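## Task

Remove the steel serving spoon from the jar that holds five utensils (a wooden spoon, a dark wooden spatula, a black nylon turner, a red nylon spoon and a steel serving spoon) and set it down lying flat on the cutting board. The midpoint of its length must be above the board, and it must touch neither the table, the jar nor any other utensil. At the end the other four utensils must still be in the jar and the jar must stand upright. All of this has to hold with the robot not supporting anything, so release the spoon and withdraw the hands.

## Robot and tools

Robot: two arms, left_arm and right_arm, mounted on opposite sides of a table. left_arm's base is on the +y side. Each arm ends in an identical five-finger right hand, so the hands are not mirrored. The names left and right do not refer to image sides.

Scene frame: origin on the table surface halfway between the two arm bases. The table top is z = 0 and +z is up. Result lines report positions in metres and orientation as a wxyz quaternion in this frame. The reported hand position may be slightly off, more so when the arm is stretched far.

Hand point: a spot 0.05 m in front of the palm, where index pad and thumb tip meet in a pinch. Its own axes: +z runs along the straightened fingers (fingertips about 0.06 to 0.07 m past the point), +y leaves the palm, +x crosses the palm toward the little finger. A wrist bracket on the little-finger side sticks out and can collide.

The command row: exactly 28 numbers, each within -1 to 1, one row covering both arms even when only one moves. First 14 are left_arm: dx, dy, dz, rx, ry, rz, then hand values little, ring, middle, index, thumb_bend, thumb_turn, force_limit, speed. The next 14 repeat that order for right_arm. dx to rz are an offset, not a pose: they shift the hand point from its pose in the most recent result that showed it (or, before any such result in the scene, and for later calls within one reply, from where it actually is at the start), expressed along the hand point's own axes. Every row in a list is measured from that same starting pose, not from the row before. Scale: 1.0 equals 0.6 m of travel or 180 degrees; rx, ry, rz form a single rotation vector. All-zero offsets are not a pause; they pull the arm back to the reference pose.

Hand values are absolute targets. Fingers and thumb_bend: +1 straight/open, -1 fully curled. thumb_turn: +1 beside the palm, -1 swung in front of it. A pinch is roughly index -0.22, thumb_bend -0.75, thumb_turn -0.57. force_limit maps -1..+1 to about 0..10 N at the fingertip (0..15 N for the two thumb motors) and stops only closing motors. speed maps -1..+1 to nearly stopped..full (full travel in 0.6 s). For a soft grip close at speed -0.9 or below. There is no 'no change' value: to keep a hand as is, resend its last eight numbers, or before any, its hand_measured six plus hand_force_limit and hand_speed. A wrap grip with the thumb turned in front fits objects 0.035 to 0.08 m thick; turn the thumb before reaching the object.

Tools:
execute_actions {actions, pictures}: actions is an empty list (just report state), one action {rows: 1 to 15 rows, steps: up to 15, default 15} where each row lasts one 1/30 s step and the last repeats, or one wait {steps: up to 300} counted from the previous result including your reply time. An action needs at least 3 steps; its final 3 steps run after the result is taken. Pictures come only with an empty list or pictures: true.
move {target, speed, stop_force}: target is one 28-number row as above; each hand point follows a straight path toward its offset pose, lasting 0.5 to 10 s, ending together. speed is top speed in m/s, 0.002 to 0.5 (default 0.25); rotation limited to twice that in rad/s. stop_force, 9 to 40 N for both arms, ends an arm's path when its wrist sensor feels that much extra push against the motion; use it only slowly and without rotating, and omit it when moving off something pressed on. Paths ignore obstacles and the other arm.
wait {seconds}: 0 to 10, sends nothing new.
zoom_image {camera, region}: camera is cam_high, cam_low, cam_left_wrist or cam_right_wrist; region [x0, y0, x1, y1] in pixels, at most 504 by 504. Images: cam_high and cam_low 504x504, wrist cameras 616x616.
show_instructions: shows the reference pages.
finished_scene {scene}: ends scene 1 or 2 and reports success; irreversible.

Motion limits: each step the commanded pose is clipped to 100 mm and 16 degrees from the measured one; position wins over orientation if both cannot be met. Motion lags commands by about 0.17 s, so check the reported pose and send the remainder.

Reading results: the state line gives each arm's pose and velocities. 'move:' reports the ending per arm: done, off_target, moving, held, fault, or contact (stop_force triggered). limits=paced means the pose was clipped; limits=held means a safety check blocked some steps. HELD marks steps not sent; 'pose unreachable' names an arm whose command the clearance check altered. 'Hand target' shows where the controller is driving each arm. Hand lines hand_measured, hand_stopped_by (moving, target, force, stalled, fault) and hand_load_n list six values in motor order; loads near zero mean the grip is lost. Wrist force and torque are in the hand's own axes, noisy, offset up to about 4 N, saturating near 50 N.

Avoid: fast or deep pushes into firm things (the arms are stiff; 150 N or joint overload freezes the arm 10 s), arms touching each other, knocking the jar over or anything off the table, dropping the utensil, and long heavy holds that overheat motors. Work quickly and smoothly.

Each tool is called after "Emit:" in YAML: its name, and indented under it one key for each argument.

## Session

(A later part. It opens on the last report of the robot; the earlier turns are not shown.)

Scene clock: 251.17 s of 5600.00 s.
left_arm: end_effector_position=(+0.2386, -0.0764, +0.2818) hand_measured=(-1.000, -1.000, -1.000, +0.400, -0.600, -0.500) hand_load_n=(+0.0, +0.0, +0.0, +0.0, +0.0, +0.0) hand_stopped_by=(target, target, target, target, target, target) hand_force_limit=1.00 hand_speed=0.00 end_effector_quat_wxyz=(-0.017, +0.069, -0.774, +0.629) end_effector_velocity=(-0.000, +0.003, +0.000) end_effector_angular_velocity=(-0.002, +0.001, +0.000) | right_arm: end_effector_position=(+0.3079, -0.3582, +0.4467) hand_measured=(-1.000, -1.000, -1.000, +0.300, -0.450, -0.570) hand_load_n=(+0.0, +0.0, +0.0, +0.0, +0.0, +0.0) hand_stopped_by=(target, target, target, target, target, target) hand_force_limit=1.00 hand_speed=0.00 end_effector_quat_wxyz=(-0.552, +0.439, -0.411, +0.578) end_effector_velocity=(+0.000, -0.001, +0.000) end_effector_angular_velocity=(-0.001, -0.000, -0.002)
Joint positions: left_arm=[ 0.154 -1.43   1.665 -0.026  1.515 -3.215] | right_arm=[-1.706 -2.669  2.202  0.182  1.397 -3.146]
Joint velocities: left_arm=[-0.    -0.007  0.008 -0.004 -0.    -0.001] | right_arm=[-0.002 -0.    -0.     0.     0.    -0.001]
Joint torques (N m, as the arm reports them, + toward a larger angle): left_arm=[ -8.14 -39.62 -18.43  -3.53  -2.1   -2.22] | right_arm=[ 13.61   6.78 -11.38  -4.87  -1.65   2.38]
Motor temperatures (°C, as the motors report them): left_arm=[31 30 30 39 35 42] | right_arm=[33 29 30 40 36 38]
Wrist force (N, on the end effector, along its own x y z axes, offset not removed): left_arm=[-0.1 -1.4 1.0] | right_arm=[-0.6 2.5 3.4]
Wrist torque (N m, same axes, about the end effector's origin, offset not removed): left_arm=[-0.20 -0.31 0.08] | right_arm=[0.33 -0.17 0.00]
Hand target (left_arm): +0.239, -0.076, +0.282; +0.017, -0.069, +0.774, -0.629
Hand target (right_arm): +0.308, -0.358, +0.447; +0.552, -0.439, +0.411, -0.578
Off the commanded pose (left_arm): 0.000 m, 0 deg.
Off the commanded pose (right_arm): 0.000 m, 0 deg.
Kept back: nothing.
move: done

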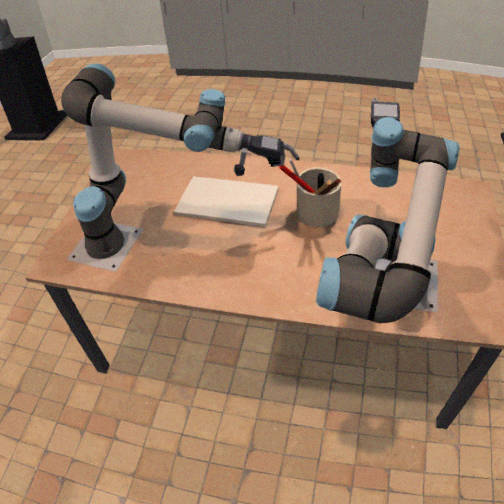

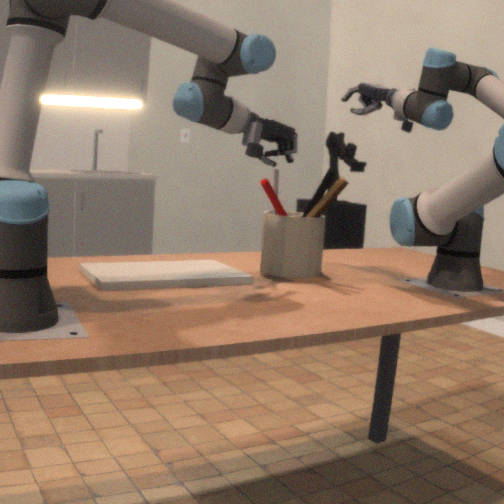

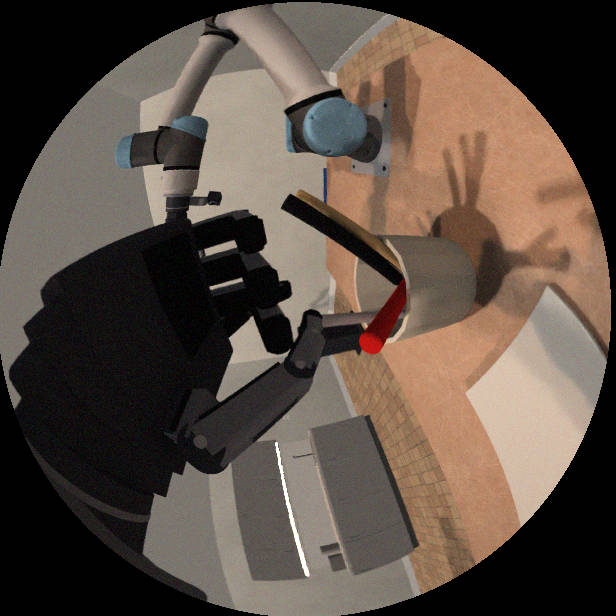

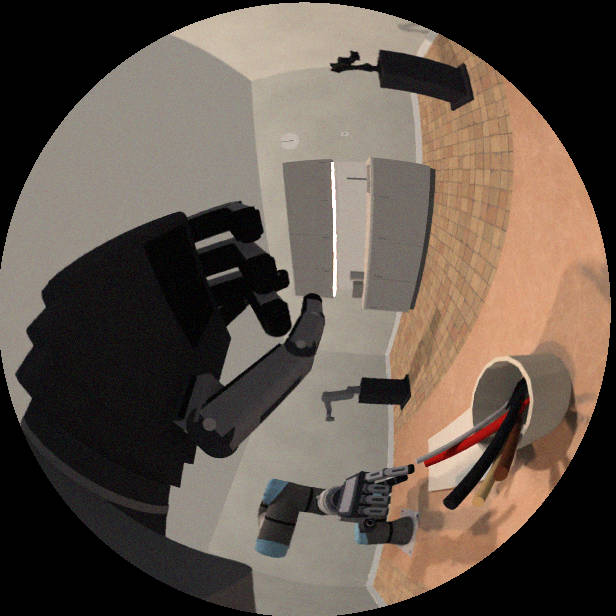

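Emit:
move:
  target: [0,0.006,-0.028,0,0,0,-1,-1,-1,0.4,-0.6,-0.5,1,0, 0,0,0,0,0,0,-1,-1,-1,0.3,-0.45,-0.57,1.0,0]
  speed: 0.02

Emit:
move:
  target: [-0.014,0.055,0.02,0,0,0,-1,-1,-1,0.4,-0.6,-0.5,1,0, 0,0,0,0,0,0,-1,-1,-1,0.3,-0.45,-0.57,1.0,0]
  speed: 0.01
  stop_force: 9

Emit:
zoom_image:
  camera: "cam_low"
  region: [200,100,380,260]

Emit:
zoom_image:
  camera: "cam_high"
  region: [240,130,360,230]

Scene clock: 252.57 s of 5600.00 s.
left_arm: end_effector_position=(+0.2364, -0.0597, +0.2817) hand_measured=(-1.000, -1.000, -1.000, +0.400, -0.600, -0.500) hand_load_n=(+0.0, +0.0, +0.0, +0.0, +0.0, +0.0) hand_stopped_by=(target, target, target, target, target, target) hand_force_limit=1.00 hand_speed=0.00 end_effector_quat_wxyz=(-0.017, +0.069, -0.774, +0.629) end_effector_velocity=(-0.000, +0.003, +0.001) end_effector_angular_velocity=(-0.002, +0.001, -0.000) | right_arm: end_effector_position=(+0.3079, -0.3582, +0.4467) hand_measured=(-1.000, -1.000, -1.000, +0.300, -0.450, -0.570) hand_load_n=(+0.0, +0.0, +0.0, +0.0, +0.0, +0.0) hand_stopped_by=(target, target, target, target, target, target) hand_force_limit=1.00 hand_speed=0.00 end_effector_quat_wxyz=(-0.552, +0.439, -0.411, +0.578) end_effector_velocity=(+0.000, -0.000, +0.000) end_effector_angular_velocity=(-0.001, -0.000, -0.001)
Joint positions: left_arm=[ 0.151 -1.469  1.71  -0.031  1.512 -3.216] | right_arm=[-1.706 -2.669  2.202  0.182  1.397 -3.146]
Joint velocities: left_arm=[-0.    -0.008  0.007 -0.001  0.    -0.001] | right_arm=[-0.002 -0.    -0.     0.    -0.001 -0.   ]
Joint torques (N m, as the arm reports them, + toward a larger angle): left_arm=[ -7.87 -38.31 -15.98  -3.51  -2.24  -2.18] | right_arm=[ 13.89   7.86 -12.19  -4.63  -1.5    2.39]
Motor temperatures (°C, as the motors report them): left_arm=[31 30 30 39 35 42] | right_arm=[33 29 30 40 36 38]
Wrist force (N, on the end effector, along its own x y z axes, offset not removed): left_arm=[-0.4 0.3 1.3] | right_arm=[2.5 1.1 2.0]
Wrist torque (N m, same axes, about the end effector's origin, offset not removed): left_arm=[0.05 -0.18 0.12] | right_arm=[0.31 -0.57 0.10]
Hand target (left_arm): +0.236, -0.059, +0.282; +0.017, -0.069, +0.774, -0.629
Hand target (right_arm): +0.308, -0.358, +0.447; +0.552, -0.439, +0.411, -0.578
Off the commanded pose (left_arm): 0.000 m, 0 deg.
Off the commanded pose (right_arm): 0.000 m, 0 deg.
Kept back: nothing.
move: done

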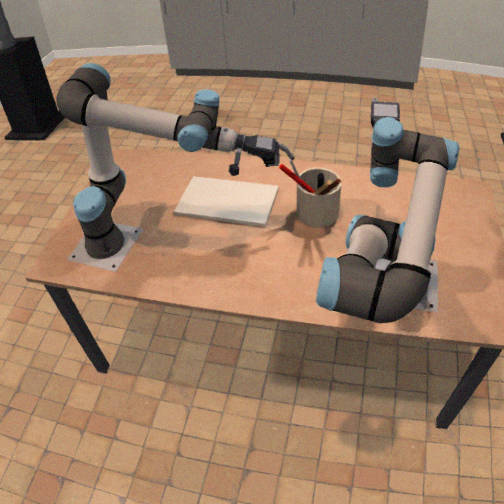

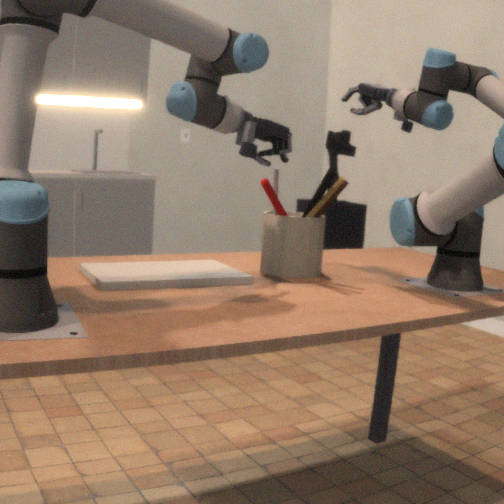

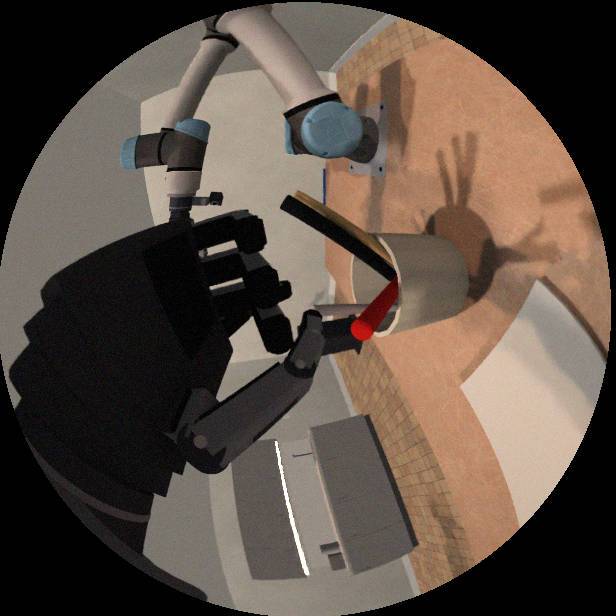

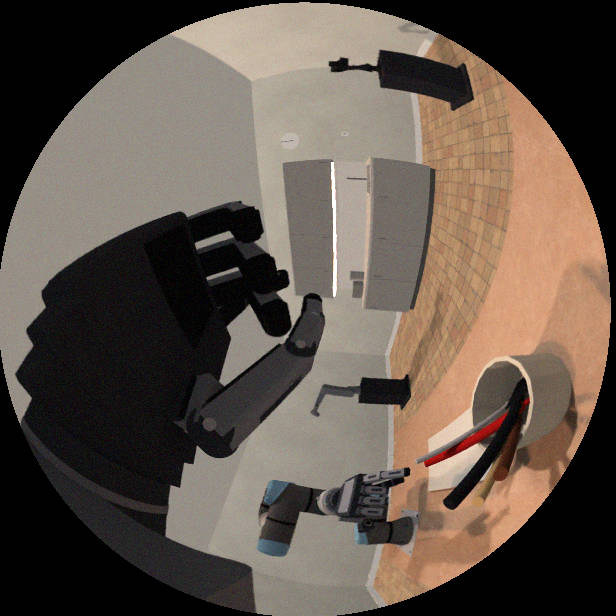

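Scene clock: 256.40 s of 5600.00 s.
left_arm: end_effector_position=(+0.2431, -0.0637, +0.2469) hand_measured=(-1.000, -1.000, -1.000, +0.400, -0.600, -0.500) hand_load_n=(+0.0, +0.0, +0.0, +0.0, +0.0, +0.0) hand_stopped_by=(target, target, target, target, target, target) hand_force_limit=1.00 hand_speed=0.00 end_effector_quat_wxyz=(-0.017, +0.069, -0.774, +0.629) end_effector_velocity=(+0.001, -0.000, -0.003) end_effector_angular_velocity=(+0.001, -0.002, +0.001) | right_arm: end_effector_position=(+0.3079, -0.3582, +0.4467) hand_measured=(-1.000, -1.000, -1.000, +0.300, -0.450, -0.570) hand_load_n=(+0.0, +0.0, +0.0, +0.0, +0.0, +0.0) hand_stopped_by=(target, target, target, target, target, target) hand_force_limit=1.00 hand_speed=0.00 end_effector_quat_wxyz=(-0.552, +0.439, -0.411, +0.578) end_effector_velocity=(-0.000, +0.001, -0.000) end_effector_angular_velocity=(-0.002, +0.000, +0.002)
Joint positions: left_arm=[ 0.167 -1.431  1.759 -0.119  1.527 -3.212] | right_arm=[-1.706 -2.669  2.202  0.182  1.397 -3.146]
Joint velocities: left_arm=[ 0.002  0.004  0.004 -0.007  0.001  0.002] | right_arm=[ 0.002 -0.     0.    -0.    -0.001 -0.002]
Joint torques (N m, as the arm reports them, + toward a larger angle): left_arm=[  6.54 -17.1  -18.38  -3.57   2.47   2.41] | right_arm=[ 14.48   6.84 -11.6   -4.71  -1.62   2.31]
Motor temperatures (°C, as the motors report them): left_arm=[31 30 30 39 35 42] | right_arm=[33 29 30 40 36 38]
Wrist force (N, on the end effector, along its own x y z axes, offset not removed): left_arm=[-0.9 -1.7 0.8] | right_arm=[1.0 1.9 2.7]
Wrist torque (N m, same axes, about the end effector's origin, offset not removed): left_arm=[-0.18 -0.14 0.01] | right_arm=[0.41 -0.41 -0.05]
Hand target (left_arm): +0.243, -0.064, +0.247; +0.017, -0.069, +0.774, -0.629
Hand target (right_arm): +0.308, -0.358, +0.447; +0.552, -0.439, +0.411, -0.578
Off the commanded pose (left_arm): 0.000 m, 0 deg.
Off the commanded pose (right_arm): 0.000 m, 0 deg.
Kept back: nothing.
move: done

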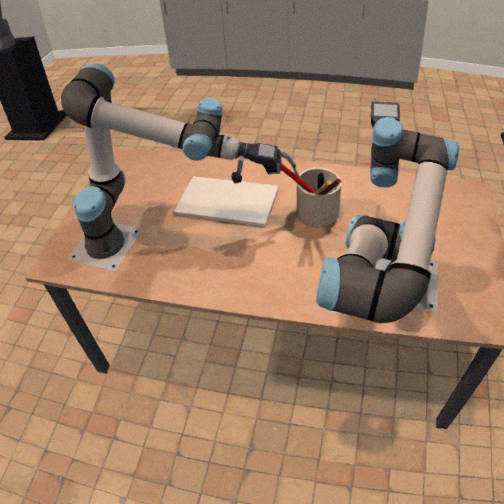

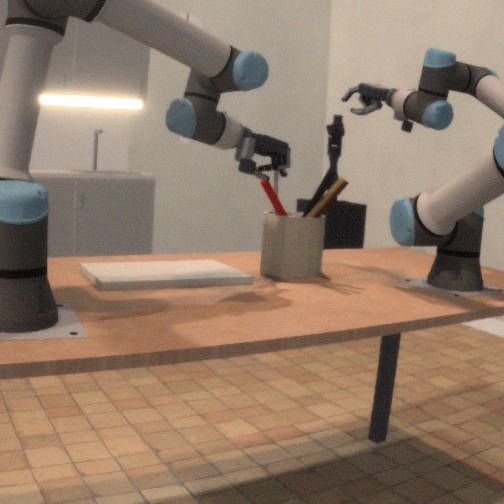

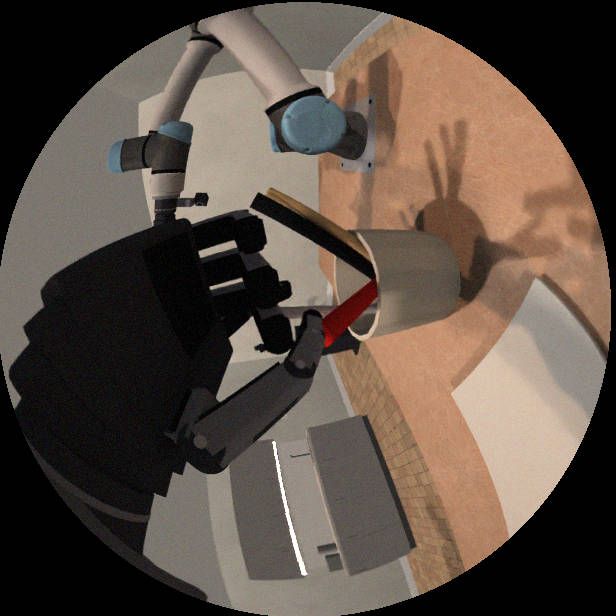

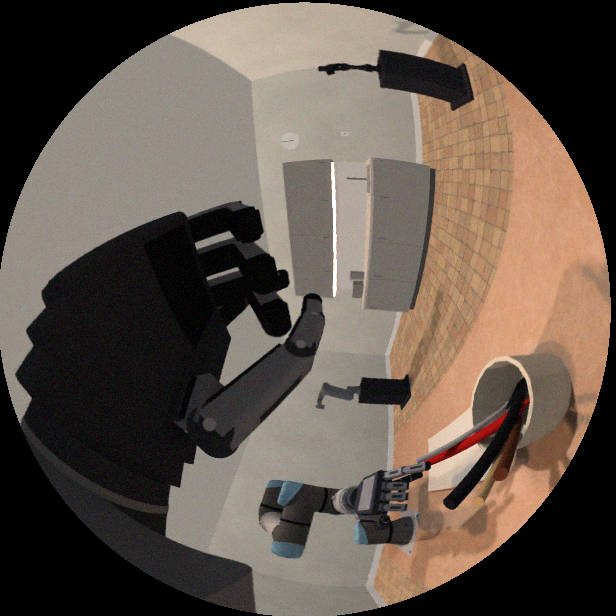

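Region (200, 100, 380, 260) of cam_low's 504x504 image, scaled by 2.800, with more detail than that image has.

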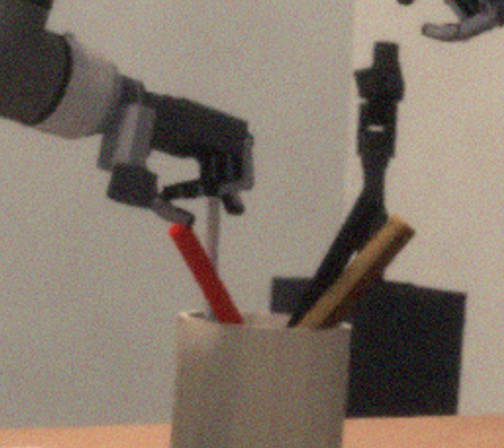

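Region (240, 130, 360, 230) of cam_high's 504x504 image, scaled by 4.200, with more detail than that image has.

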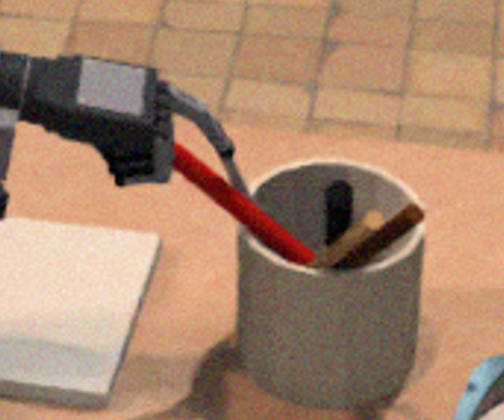

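Looks between. Close.

Emit:
execute_actions:
  actions:
    - {"rows":[[0,0,0,0,0,0,-1,-1,-1,-0.5,-0.7,-0.5,1,-0.8, 0,0,0,0,0,0,-1,-1,-1,0.3,-0.45,-0.57,1.0,0]],"steps":15}

Emit:
wait:
  seconds: 3

Scene clock: 256.87 s of 5600.00 s.
left_arm: end_effector_position=(+0.2432, -0.0637, +0.2468) hand_measured=(-1.000, -1.000, -1.000, +0.302, -0.662, -0.500) hand_load_n=(+0.0, +0.0, +0.0, +0.0, +0.0, +0.0) hand_stopped_by=(target, target, target, moving, moving, target) hand_force_limit=1.00 hand_speed=-0.80 end_effector_quat_wxyz=(-0.017, +0.069, -0.774, +0.629) end_effector_velocity=(-0.000, +0.000, +0.000) end_effector_angular_velocity=(+0.001, -0.000, -0.000) | right_arm: end_effector_position=(+0.3079, -0.3582, +0.4467) hand_measured=(-1.000, -1.000, -1.000, +0.300, -0.450, -0.570) hand_load_n=(+0.0, +0.0, +0.0, +0.0, +0.0, +0.0) hand_stopped_by=(target, target, target, target, target, target) hand_force_limit=1.00 hand_speed=0.00 end_effector_quat_wxyz=(-0.552, +0.439, -0.411, +0.578) end_effector_velocity=(-0.000, -0.000, -0.000) end_effector_angular_velocity=(+0.001, +0.000, -0.000)
Joint positions: left_arm=[ 0.167 -1.431  1.759 -0.119  1.528 -3.212] | right_arm=[-1.706 -2.669  2.202  0.182  1.397 -3.146]
Joint velocities: left_arm=[-0.001 -0.001 -0.001  0.002 -0.001 -0.   ] | right_arm=[0.    0.    0.    0.    0.001 0.001]
Joint torques (N m, as the arm reports them, + toward a larger angle): left_arm=[ -7.42 -39.76 -30.55   1.45   0.01   1.75] | right_arm=[ 12.85   6.72 -11.08  -4.52  -1.48   2.26]
Motor temperatures (°C, as the motors report them): left_arm=[31 30 30 39 35 42] | right_arm=[33 29 30 40 36 38]
Wrist force (N, on the end effector, along its own x y z axes, offset not removed): left_arm=[-0.1 -1.3 0.4] | right_arm=[1.9 2.0 2.3]
Wrist torque (N m, same axes, about the end effector's origin, offset not removed): left_arm=[-0.21 -0.27 0.05] | right_arm=[0.38 -0.51 0.11]
Steps of this call (steps 1 to 2: nothing new was sent; steps 3 to 14: the first 12 steps of this action). Readings (end_effector_position | what the end effector reports):
3: left_arm (+0.2432, -0.0637, +0.2467) | right_arm (+0.3079, -0.3582, +0.4467) | left_arm hand_measured=(-1.000, -1.000, -1.000, +0.400, -0.600, -0.500) hand_load_n=(+0.0, +0.0, +0.0, +0.0, +0.0, +0.0) hand_stopped_by=(target, target, target, moving, moving, target) hand_force_limit=1.00 hand_speed=-0.80 | right_arm hand_measured=(-1.000, -1.000, -1.000, +0.300, -0.450, -0.570) hand_load_n=(+0.0, +0.0, +0.0, +0.0, +0.0, +0.0) hand_stopped_by=(target, target, target, target, target, target) hand_force_limit=1.00 hand_speed=0.00
4: left_arm (+0.2432, -0.0637, +0.2467) | right_arm (+0.3079, -0.3582, +0.4467) | left_arm hand_measured=(-1.000, -1.000, -1.000, +0.400, -0.600, -0.500) hand_load_n=(+0.0, +0.0, +0.0, +0.0, +0.0, +0.0) hand_stopped_by=(target, target, target, moving, moving, target) hand_force_limit=1.00 hand_speed=-0.80 | right_arm hand_measured=(-1.000, -1.000, -1.000, +0.300, -0.450, -0.570) hand_load_n=(+0.0, +0.0, +0.0, +0.0, +0.0, +0.0) hand_stopped_by=(target, target, target, target, target, target) hand_force_limit=1.00 hand_speed=0.00
6: left_arm (+0.2432, -0.0637, +0.2467) | right_arm (+0.3079, -0.3582, +0.4467) | left_arm hand_measured=(-1.000, -1.000, -1.000, +0.390, -0.606, -0.500) hand_load_n=(+0.0, +0.0, +0.0, +0.0, +0.0, +0.0) hand_stopped_by=(target, target, target, moving, moving, target) hand_force_limit=1.00 hand_speed=-0.80 | right_arm hand_measured=(-1.000, -1.000, -1.000, +0.300, -0.450, -0.570) hand_load_n=(+0.0, +0.0, +0.0, +0.0, +0.0, +0.0) hand_stopped_by=(target, target, target, target, target, target) hand_force_limit=1.00 hand_speed=0.00
10: left_arm (+0.2432, -0.0638, +0.2468) | right_arm (+0.3079, -0.3582, +0.4467) | left_arm hand_measured=(-1.000, -1.000, -1.000, +0.346, -0.634, -0.500) hand_load_n=(+0.0, +0.0, +0.0, +0.0, +0.0, +0.0) hand_stopped_by=(target, target, target, moving, moving, target) hand_force_limit=1.00 hand_speed=-0.80 | right_arm hand_measured=(-1.000, -1.000, -1.000, +0.300, -0.450, -0.570) hand_load_n=(+0.0, +0.0, +0.0, +0.0, +0.0, +0.0) hand_stopped_by=(target, target, target, target, target, target) hand_force_limit=1.00 hand_speed=0.00
14: the state above

Scene clock: 259.97 s of 5600.00 s.
left_arm: end_effector_position=(+0.2431, -0.0637, +0.2469) hand_measured=(-1.000, -1.000, -1.000, -0.240, -0.700, -0.500) hand_load_n=(+0.0, +0.0, +0.0, +9.5, +1.0, -0.5) hand_stopped_by=(target, target, target, force, target, target) hand_force_limit=1.00 hand_speed=-0.80 end_effector_quat_wxyz=(-0.017, +0.069, -0.774, +0.629) end_effector_velocity=(+0.002, +0.000, -0.000) end_effector_angular_velocity=(+0.000, -0.001, +0.003) | right_arm: end_effector_position=(+0.3079, -0.3582, +0.4467) hand_measured=(-1.000, -1.000, -1.000, +0.300, -0.450, -0.570) hand_load_n=(+0.0, +0.0, +0.0, +0.0, +0.0, +0.0) hand_stopped_by=(target, target, target, target, target, target) hand_force_limit=1.00 hand_speed=0.00 end_effector_quat_wxyz=(-0.552, +0.439, -0.411, +0.578) end_effector_velocity=(+0.000, -0.000, +0.000) end_effector_angular_velocity=(+0.001, -0.000, -0.001)
Joint positions: left_arm=[ 0.167 -1.431  1.759 -0.119  1.527 -3.212] | right_arm=[-1.706 -2.669  2.202  0.182  1.397 -3.146]
Joint velocities: left_arm=[ 0.003  0.001 -0.    -0.001  0.     0.001] | right_arm=[-0.     0.    -0.    -0.     0.001  0.   ]
Joint torques (N m, as the arm reports them, + toward a larger angle): left_arm=[ -7.5  -39.7  -29.72   1.37  -2.13  -2.24] | right_arm=[ 12.88   7.77 -11.7   -4.69  -1.3    2.36]
Motor temperatures (°C, as the motors report them): left_arm=[31 30 30 39 35 42] | right_arm=[33 29 30 40 36 38]
Wrist force (N, on the end effector, along its own x y z axes, offset not removed): left_arm=[0.7 -1.0 0.6] | right_arm=[0.3 1.2 1.8]
Wrist torque (N m, same axes, about the end effector's origin, offset not removed): left_arm=[-0.16 -0.36 0.10] | right_arm=[0.12 -0.15 -0.04]
Hand target (left_arm): +0.243, -0.064, +0.247; +0.017, -0.069, +0.774, -0.629
Hand target (right_arm): +0.308, -0.358, +0.447; +0.552, -0.439, +0.411, -0.578
Off the commanded pose (left_arm): 0.000 m, 0 deg.
Off the commanded pose (right_arm): 0.000 m, 0 deg.
Kept back: nothing.
Steps of this call (steps 1 to 3: the last 3 steps of your previous action; steps 4 to 93: nothing new was sent). Readings (end_effector_position | what the end effector reports):
1: left_arm (+0.2432, -0.0637, +0.2468) | right_arm (+0.3079, -0.3582, +0.4467) | left_arm hand_measured=(-1.000, -1.000, -1.000, +0.290, -0.670, -0.500) hand_load_n=(+0.0, +0.0, +0.0, +0.0, +0.0, +0.0) hand_stopped_by=(target, target, target, moving, moving, target) hand_force_limit=1.00 hand_speed=-0.80 | right_arm hand_measured=(-1.000, -1.000, -1.000, +0.300, -0.450, -0.570) hand_load_n=(+0.0, +0.0, +0.0, +0.0, +0.0, +0.0) hand_stopped_by=(target, target, target, target, target, target) hand_force_limit=1.00 hand_speed=0.00
2: left_arm (+0.2432, -0.0637, +0.2468) | right_arm (+0.3079, -0.3582, +0.4467) | left_arm hand_measured=(-1.000, -1.000, -1.000, +0.278, -0.676, -0.500) hand_load_n=(+0.0, +0.0, +0.0, +0.0, +0.0, +0.0) hand_stopped_by=(target, target, target, moving, moving, target) hand_force_limit=1.00 hand_speed=-0.80 | right_arm hand_measured=(-1.000, -1.000, -1.000, +0.300, -0.450, -0.570) hand_load_n=(+0.0, +0.0, +0.0, +0.0, +0.0, +0.0) hand_stopped_by=(target, target, target, target, target, target) hand_force_limit=1.00 hand_speed=0.00
4: left_arm (+0.2431, -0.0637, +0.2469) | right_arm (+0.3079, -0.3582, +0.4467) | left_arm hand_measured=(-1.000, -1.000, -1.000, +0.256, -0.690, -0.500) hand_load_n=(+0.0, +0.0, +0.0, +0.0, +0.0, +0.0) hand_stopped_by=(target, target, target, moving, moving, target) hand_force_limit=1.00 hand_speed=-0.80 | right_arm hand_measured=(-1.000, -1.000, -1.000, +0.300, -0.450, -0.570) hand_load_n=(+0.0, +0.0, +0.0, +0.0, +0.0, +0.0) hand_stopped_by=(target, target, target, target, target, target) hand_force_limit=1.00 hand_speed=0.00
8: left_arm (+0.2431, -0.0637, +0.2469) | right_arm (+0.3079, -0.3582, +0.4467) | left_arm hand_measured=(-1.000, -1.000, -1.000, +0.212, -0.700, -0.500) hand_load_n=(+0.0, +0.0, +0.0, +0.0, +0.0, +0.0) hand_stopped_by=(target, target, target, moving, moving, target) hand_force_limit=1.00 hand_speed=-0.80 | right_arm hand_measured=(-1.000, -1.000, -1.000, +0.300, -0.450, -0.570) hand_load_n=(+0.0, +0.0, +0.0, +0.0, +0.0, +0.0) hand_stopped_by=(target, target, target, target, target, target) hand_force_limit=1.00 hand_speed=0.00
93: the state above

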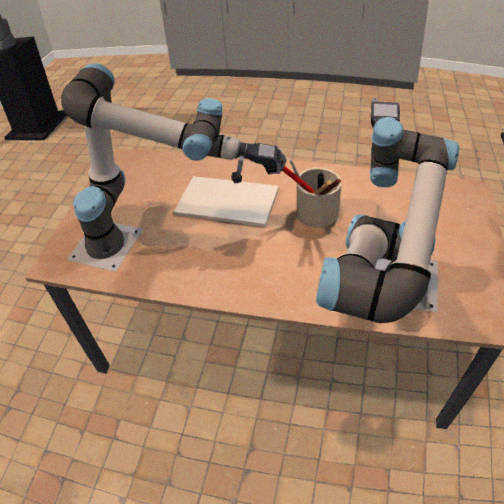

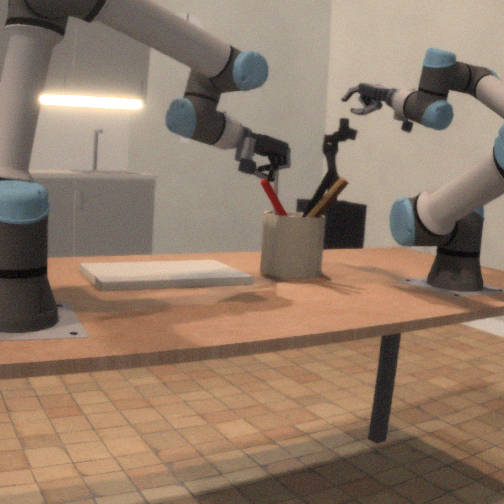

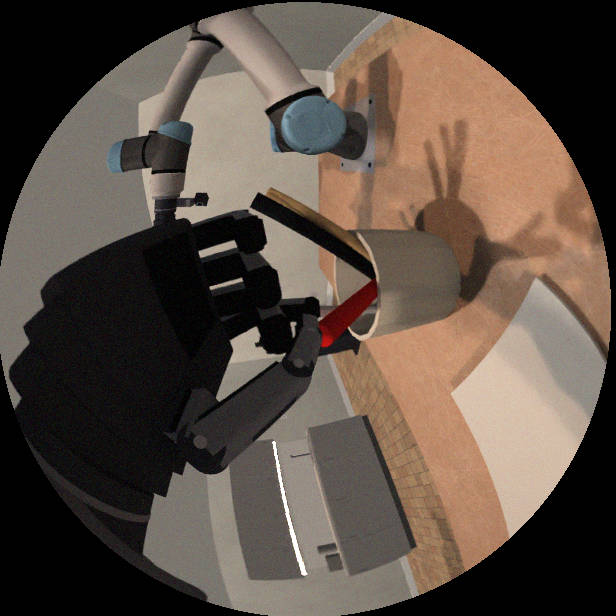

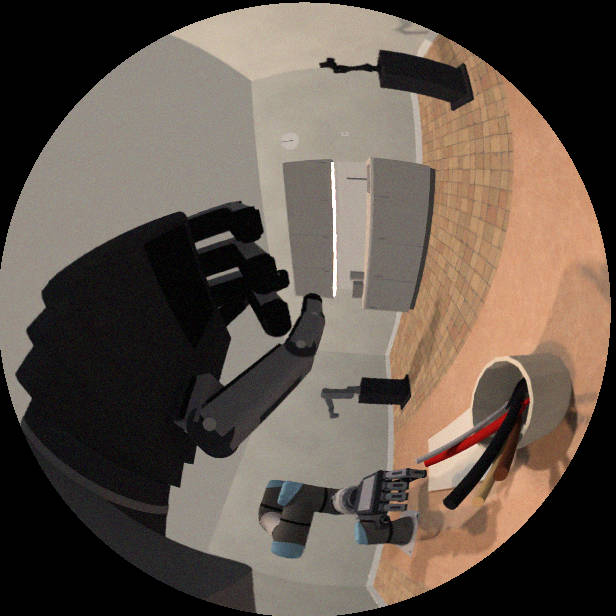

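Emit:
move:
  target: [0,0,0,0,0,0,-1,-1,-1,0.4,-0.6,-0.5,1,0, 0,0,0,0,0,0,-1,-1,-1,0.3,-0.45,-0.57,1.0,0]

Emit:
move:
  target: [-0.022,0,0,0,0,0,-1,-1,-1,0.4,-0.6,-0.5,1,0, 0,0,0,0,0,0,-1,-1,-1,0.3,-0.45,-0.57,1.0,0]
  speed: 0.01
  stop_force: 9

Emit:
zoom_image:
  camera: "cam_low"
  region: [200,100,380,260]

Emit:
zoom_image:
  camera: "cam_high"
  region: [240,130,360,230]

Scene clock: 260.90 s of 5600.00 s.
left_arm: end_effector_position=(+0.2431, -0.0637, +0.2469) hand_measured=(-1.000, -1.000, -1.000, +0.400, -0.600, -0.500) hand_load_n=(+0.0, +0.0, +0.0, +0.0, +0.0, +0.0) hand_stopped_by=(target, target, target, target, target, target) hand_force_limit=1.00 hand_speed=0.00 end_effector_quat_wxyz=(-0.017, +0.069, -0.774, +0.629) end_effector_velocity=(-0.000, +0.000, +0.001) end_effector_angular_velocity=(-0.001, +0.001, +0.000) | right_arm: end_effector_position=(+0.3079, -0.3582, +0.4467) hand_measured=(-1.000, -1.000, -1.000, +0.300, -0.450, -0.570) hand_load_n=(+0.0, +0.0, +0.0, +0.0, +0.0, +0.0) hand_stopped_by=(target, target, target, target, target, target) hand_force_limit=1.00 hand_speed=0.00 end_effector_quat_wxyz=(-0.552, +0.439, -0.411, +0.578) end_effector_velocity=(+0.000, -0.000, +0.000) end_effector_angular_velocity=(-0.002, -0.000, -0.001)
Joint positions: left_arm=[ 0.167 -1.431  1.759 -0.119  1.527 -3.212] | right_arm=[-1.706 -2.669  2.202  0.182  1.397 -3.146]
Joint velocities: left_arm=[-0.001 -0.001  0.     0.    -0.001 -0.001] | right_arm=[-0.001 -0.    -0.    -0.    -0.    -0.002]
Joint torques (N m, as the arm reports them, + toward a larger angle): left_arm=[ -7.2  -39.65 -29.99   1.4   -2.16  -2.19] | right_arm=[ 13.79   7.91 -12.22  -4.65  -1.66   2.49]
Motor temperatures (°C, as the motors report them): left_arm=[31 30 30 39 35 42] | right_arm=[33 29 30 40 36 38]
Wrist force (N, on the end effector, along its own x y z axes, offset not removed): left_arm=[-0.2 -1.9 1.5] | right_arm=[1.4 2.8 1.6]
Wrist torque (N m, same axes, about the end effector's origin, offset not removed): left_arm=[-0.25 -0.27 0.08] | right_arm=[0.56 -0.45 0.13]
Hand target (left_arm): +0.243, -0.064, +0.247; +0.017, -0.069, +0.774, -0.629
Hand target (right_arm): +0.308, -0.358, +0.447; +0.552, -0.439, +0.411, -0.578
Off the commanded pose (left_arm): 0.000 m, 0 deg.
Off the commanded pose (right_arm): 0.000 m, 0 deg.
Kept back: nothing.
move: done

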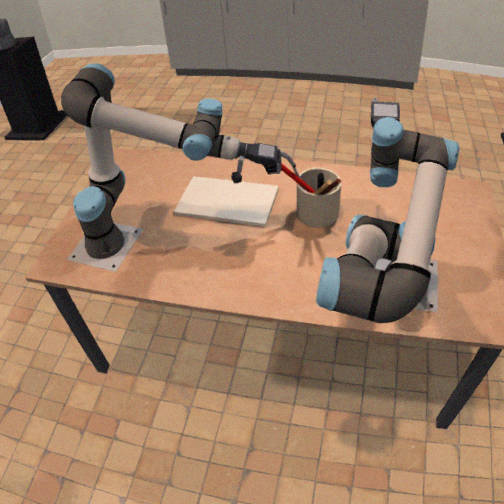

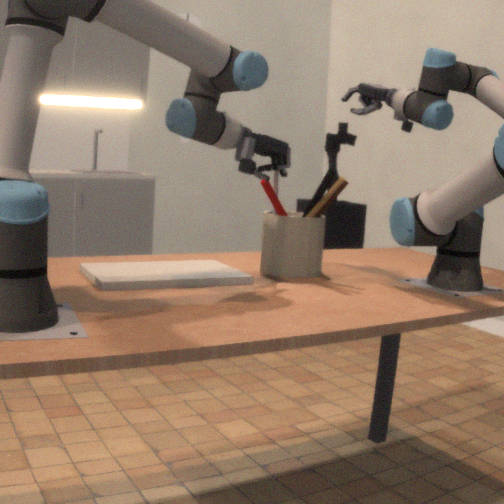

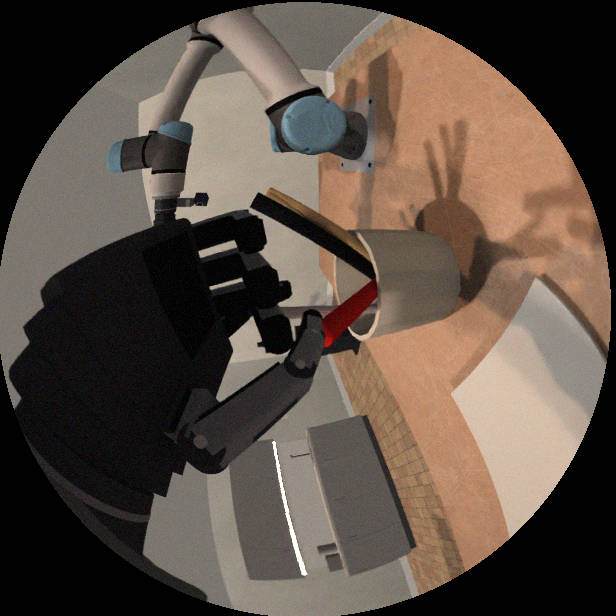

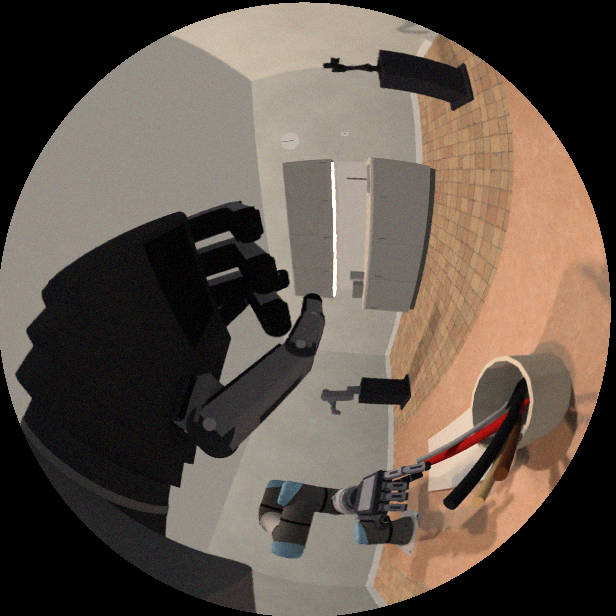

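Scene clock: 262.43 s of 5600.00 s.
left_arm: end_effector_position=(+0.2558, -0.0620, +0.2461) hand_measured=(-1.000, -1.000, -1.000, +0.400, -0.600, -0.500) hand_load_n=(+0.0, +0.0, +0.0, +0.0, +0.0, +0.0) hand_stopped_by=(target, target, target, target, target, target) hand_force_limit=1.00 hand_speed=0.00 end_effector_quat_wxyz=(-0.018, +0.069, -0.774, +0.629) end_effector_velocity=(+0.002, -0.000, +0.000) end_effector_angular_velocity=(-0.000, +0.000, -0.003) | right_arm: end_effector_position=(+0.3079, -0.3582, +0.4467) hand_measured=(-1.000, -1.000, -1.000, +0.300, -0.450, -0.570) hand_load_n=(+0.0, +0.0, +0.0, +0.0, +0.0, +0.0) hand_stopped_by=(target, target, target, target, target, target) hand_force_limit=1.00 hand_speed=0.00 end_effector_quat_wxyz=(-0.552, +0.439, -0.411, +0.578) end_effector_velocity=(+0.000, +0.000, -0.000) end_effector_angular_velocity=(-0.000, +0.000, +0.000)
Joint positions: left_arm=[ 0.198 -1.422  1.751 -0.119  1.558 -3.206] | right_arm=[-1.706 -2.669  2.202  0.182  1.397 -3.146]
Joint velocities: left_arm=[ 0.006  0.002 -0.002  0.     0.008  0.002] | right_arm=[ 0.     0.    -0.     0.    -0.001 -0.   ]
Joint torques (N m, as the arm reports them, + toward a larger angle): left_arm=[  7.48 -16.81 -30.86  -3.44   2.03   2.33] | right_arm=[ 13.46   7.31 -11.07  -4.55  -1.54   2.39]
Motor temperatures (°C, as the motors report them): left_arm=[31 30 30 39 35 42] | right_arm=[33 29 30 40 36 38]
Wrist force (N, on the end effector, along its own x y z axes, offset not removed): left_arm=[0.3 -0.3 -0.2] | right_arm=[0.6 0.7 2.6]
Wrist torque (N m, same axes, about the end effector's origin, offset not removed): left_arm=[0.01 -0.19 0.10] | right_arm=[0.16 -0.36 0.08]
Hand target (left_arm): +0.256, -0.062, +0.246; +0.018, -0.069, +0.774, -0.629
Hand target (right_arm): +0.308, -0.358, +0.447; +0.552, -0.439, +0.411, -0.578
Off the commanded pose (left_arm): 0.000 m, 0 deg.
Off the commanded pose (right_arm): 0.000 m, 0 deg.
Kept back: nothing.
move: done

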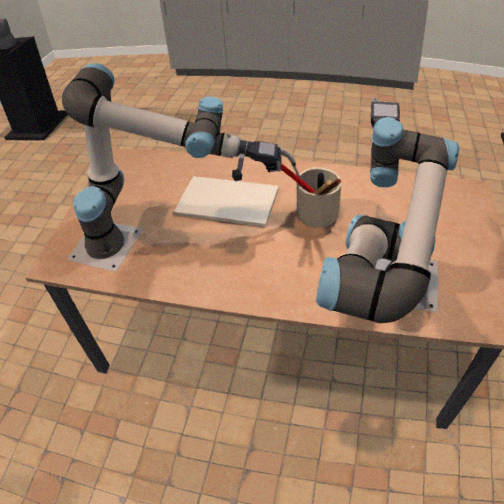

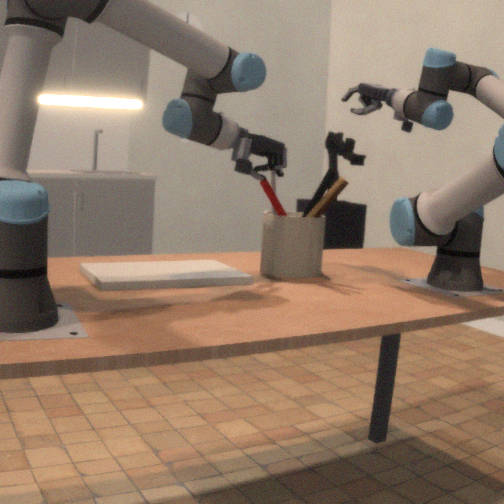

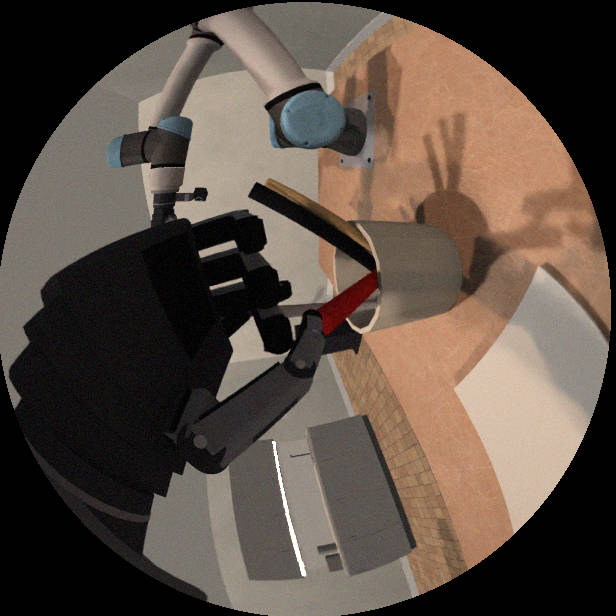

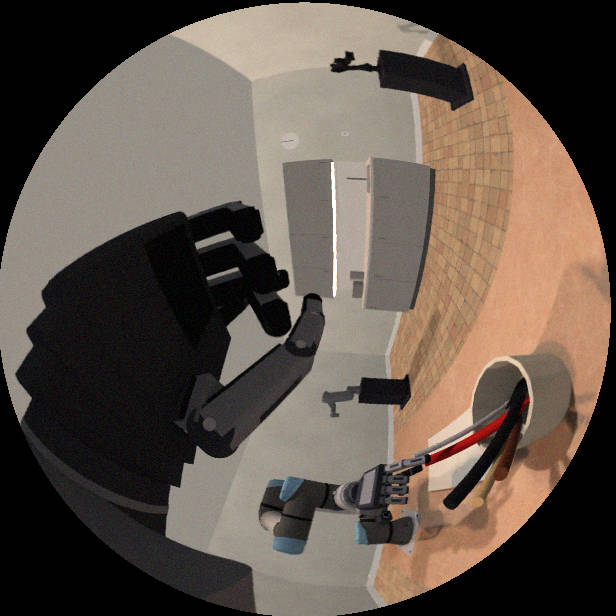

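Region (200, 100, 380, 260) of cam_low's 504x504 image, scaled by 2.800, with more detail than that image has.

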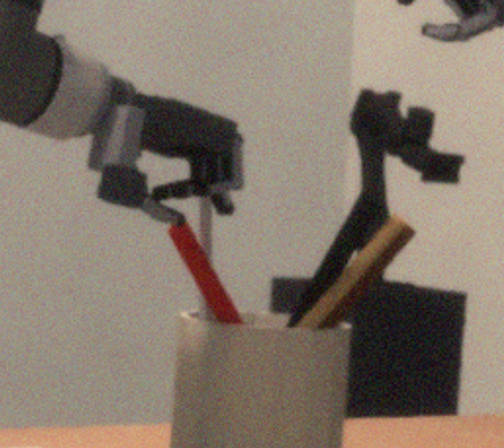

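Region (240, 130, 360, 230) of cam_high's 504x504 image, scaled by 4.200, with more detail than that image has.

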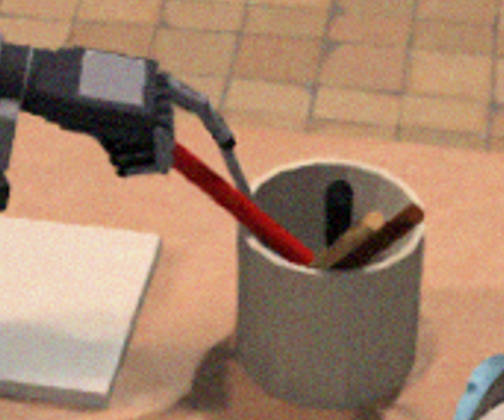

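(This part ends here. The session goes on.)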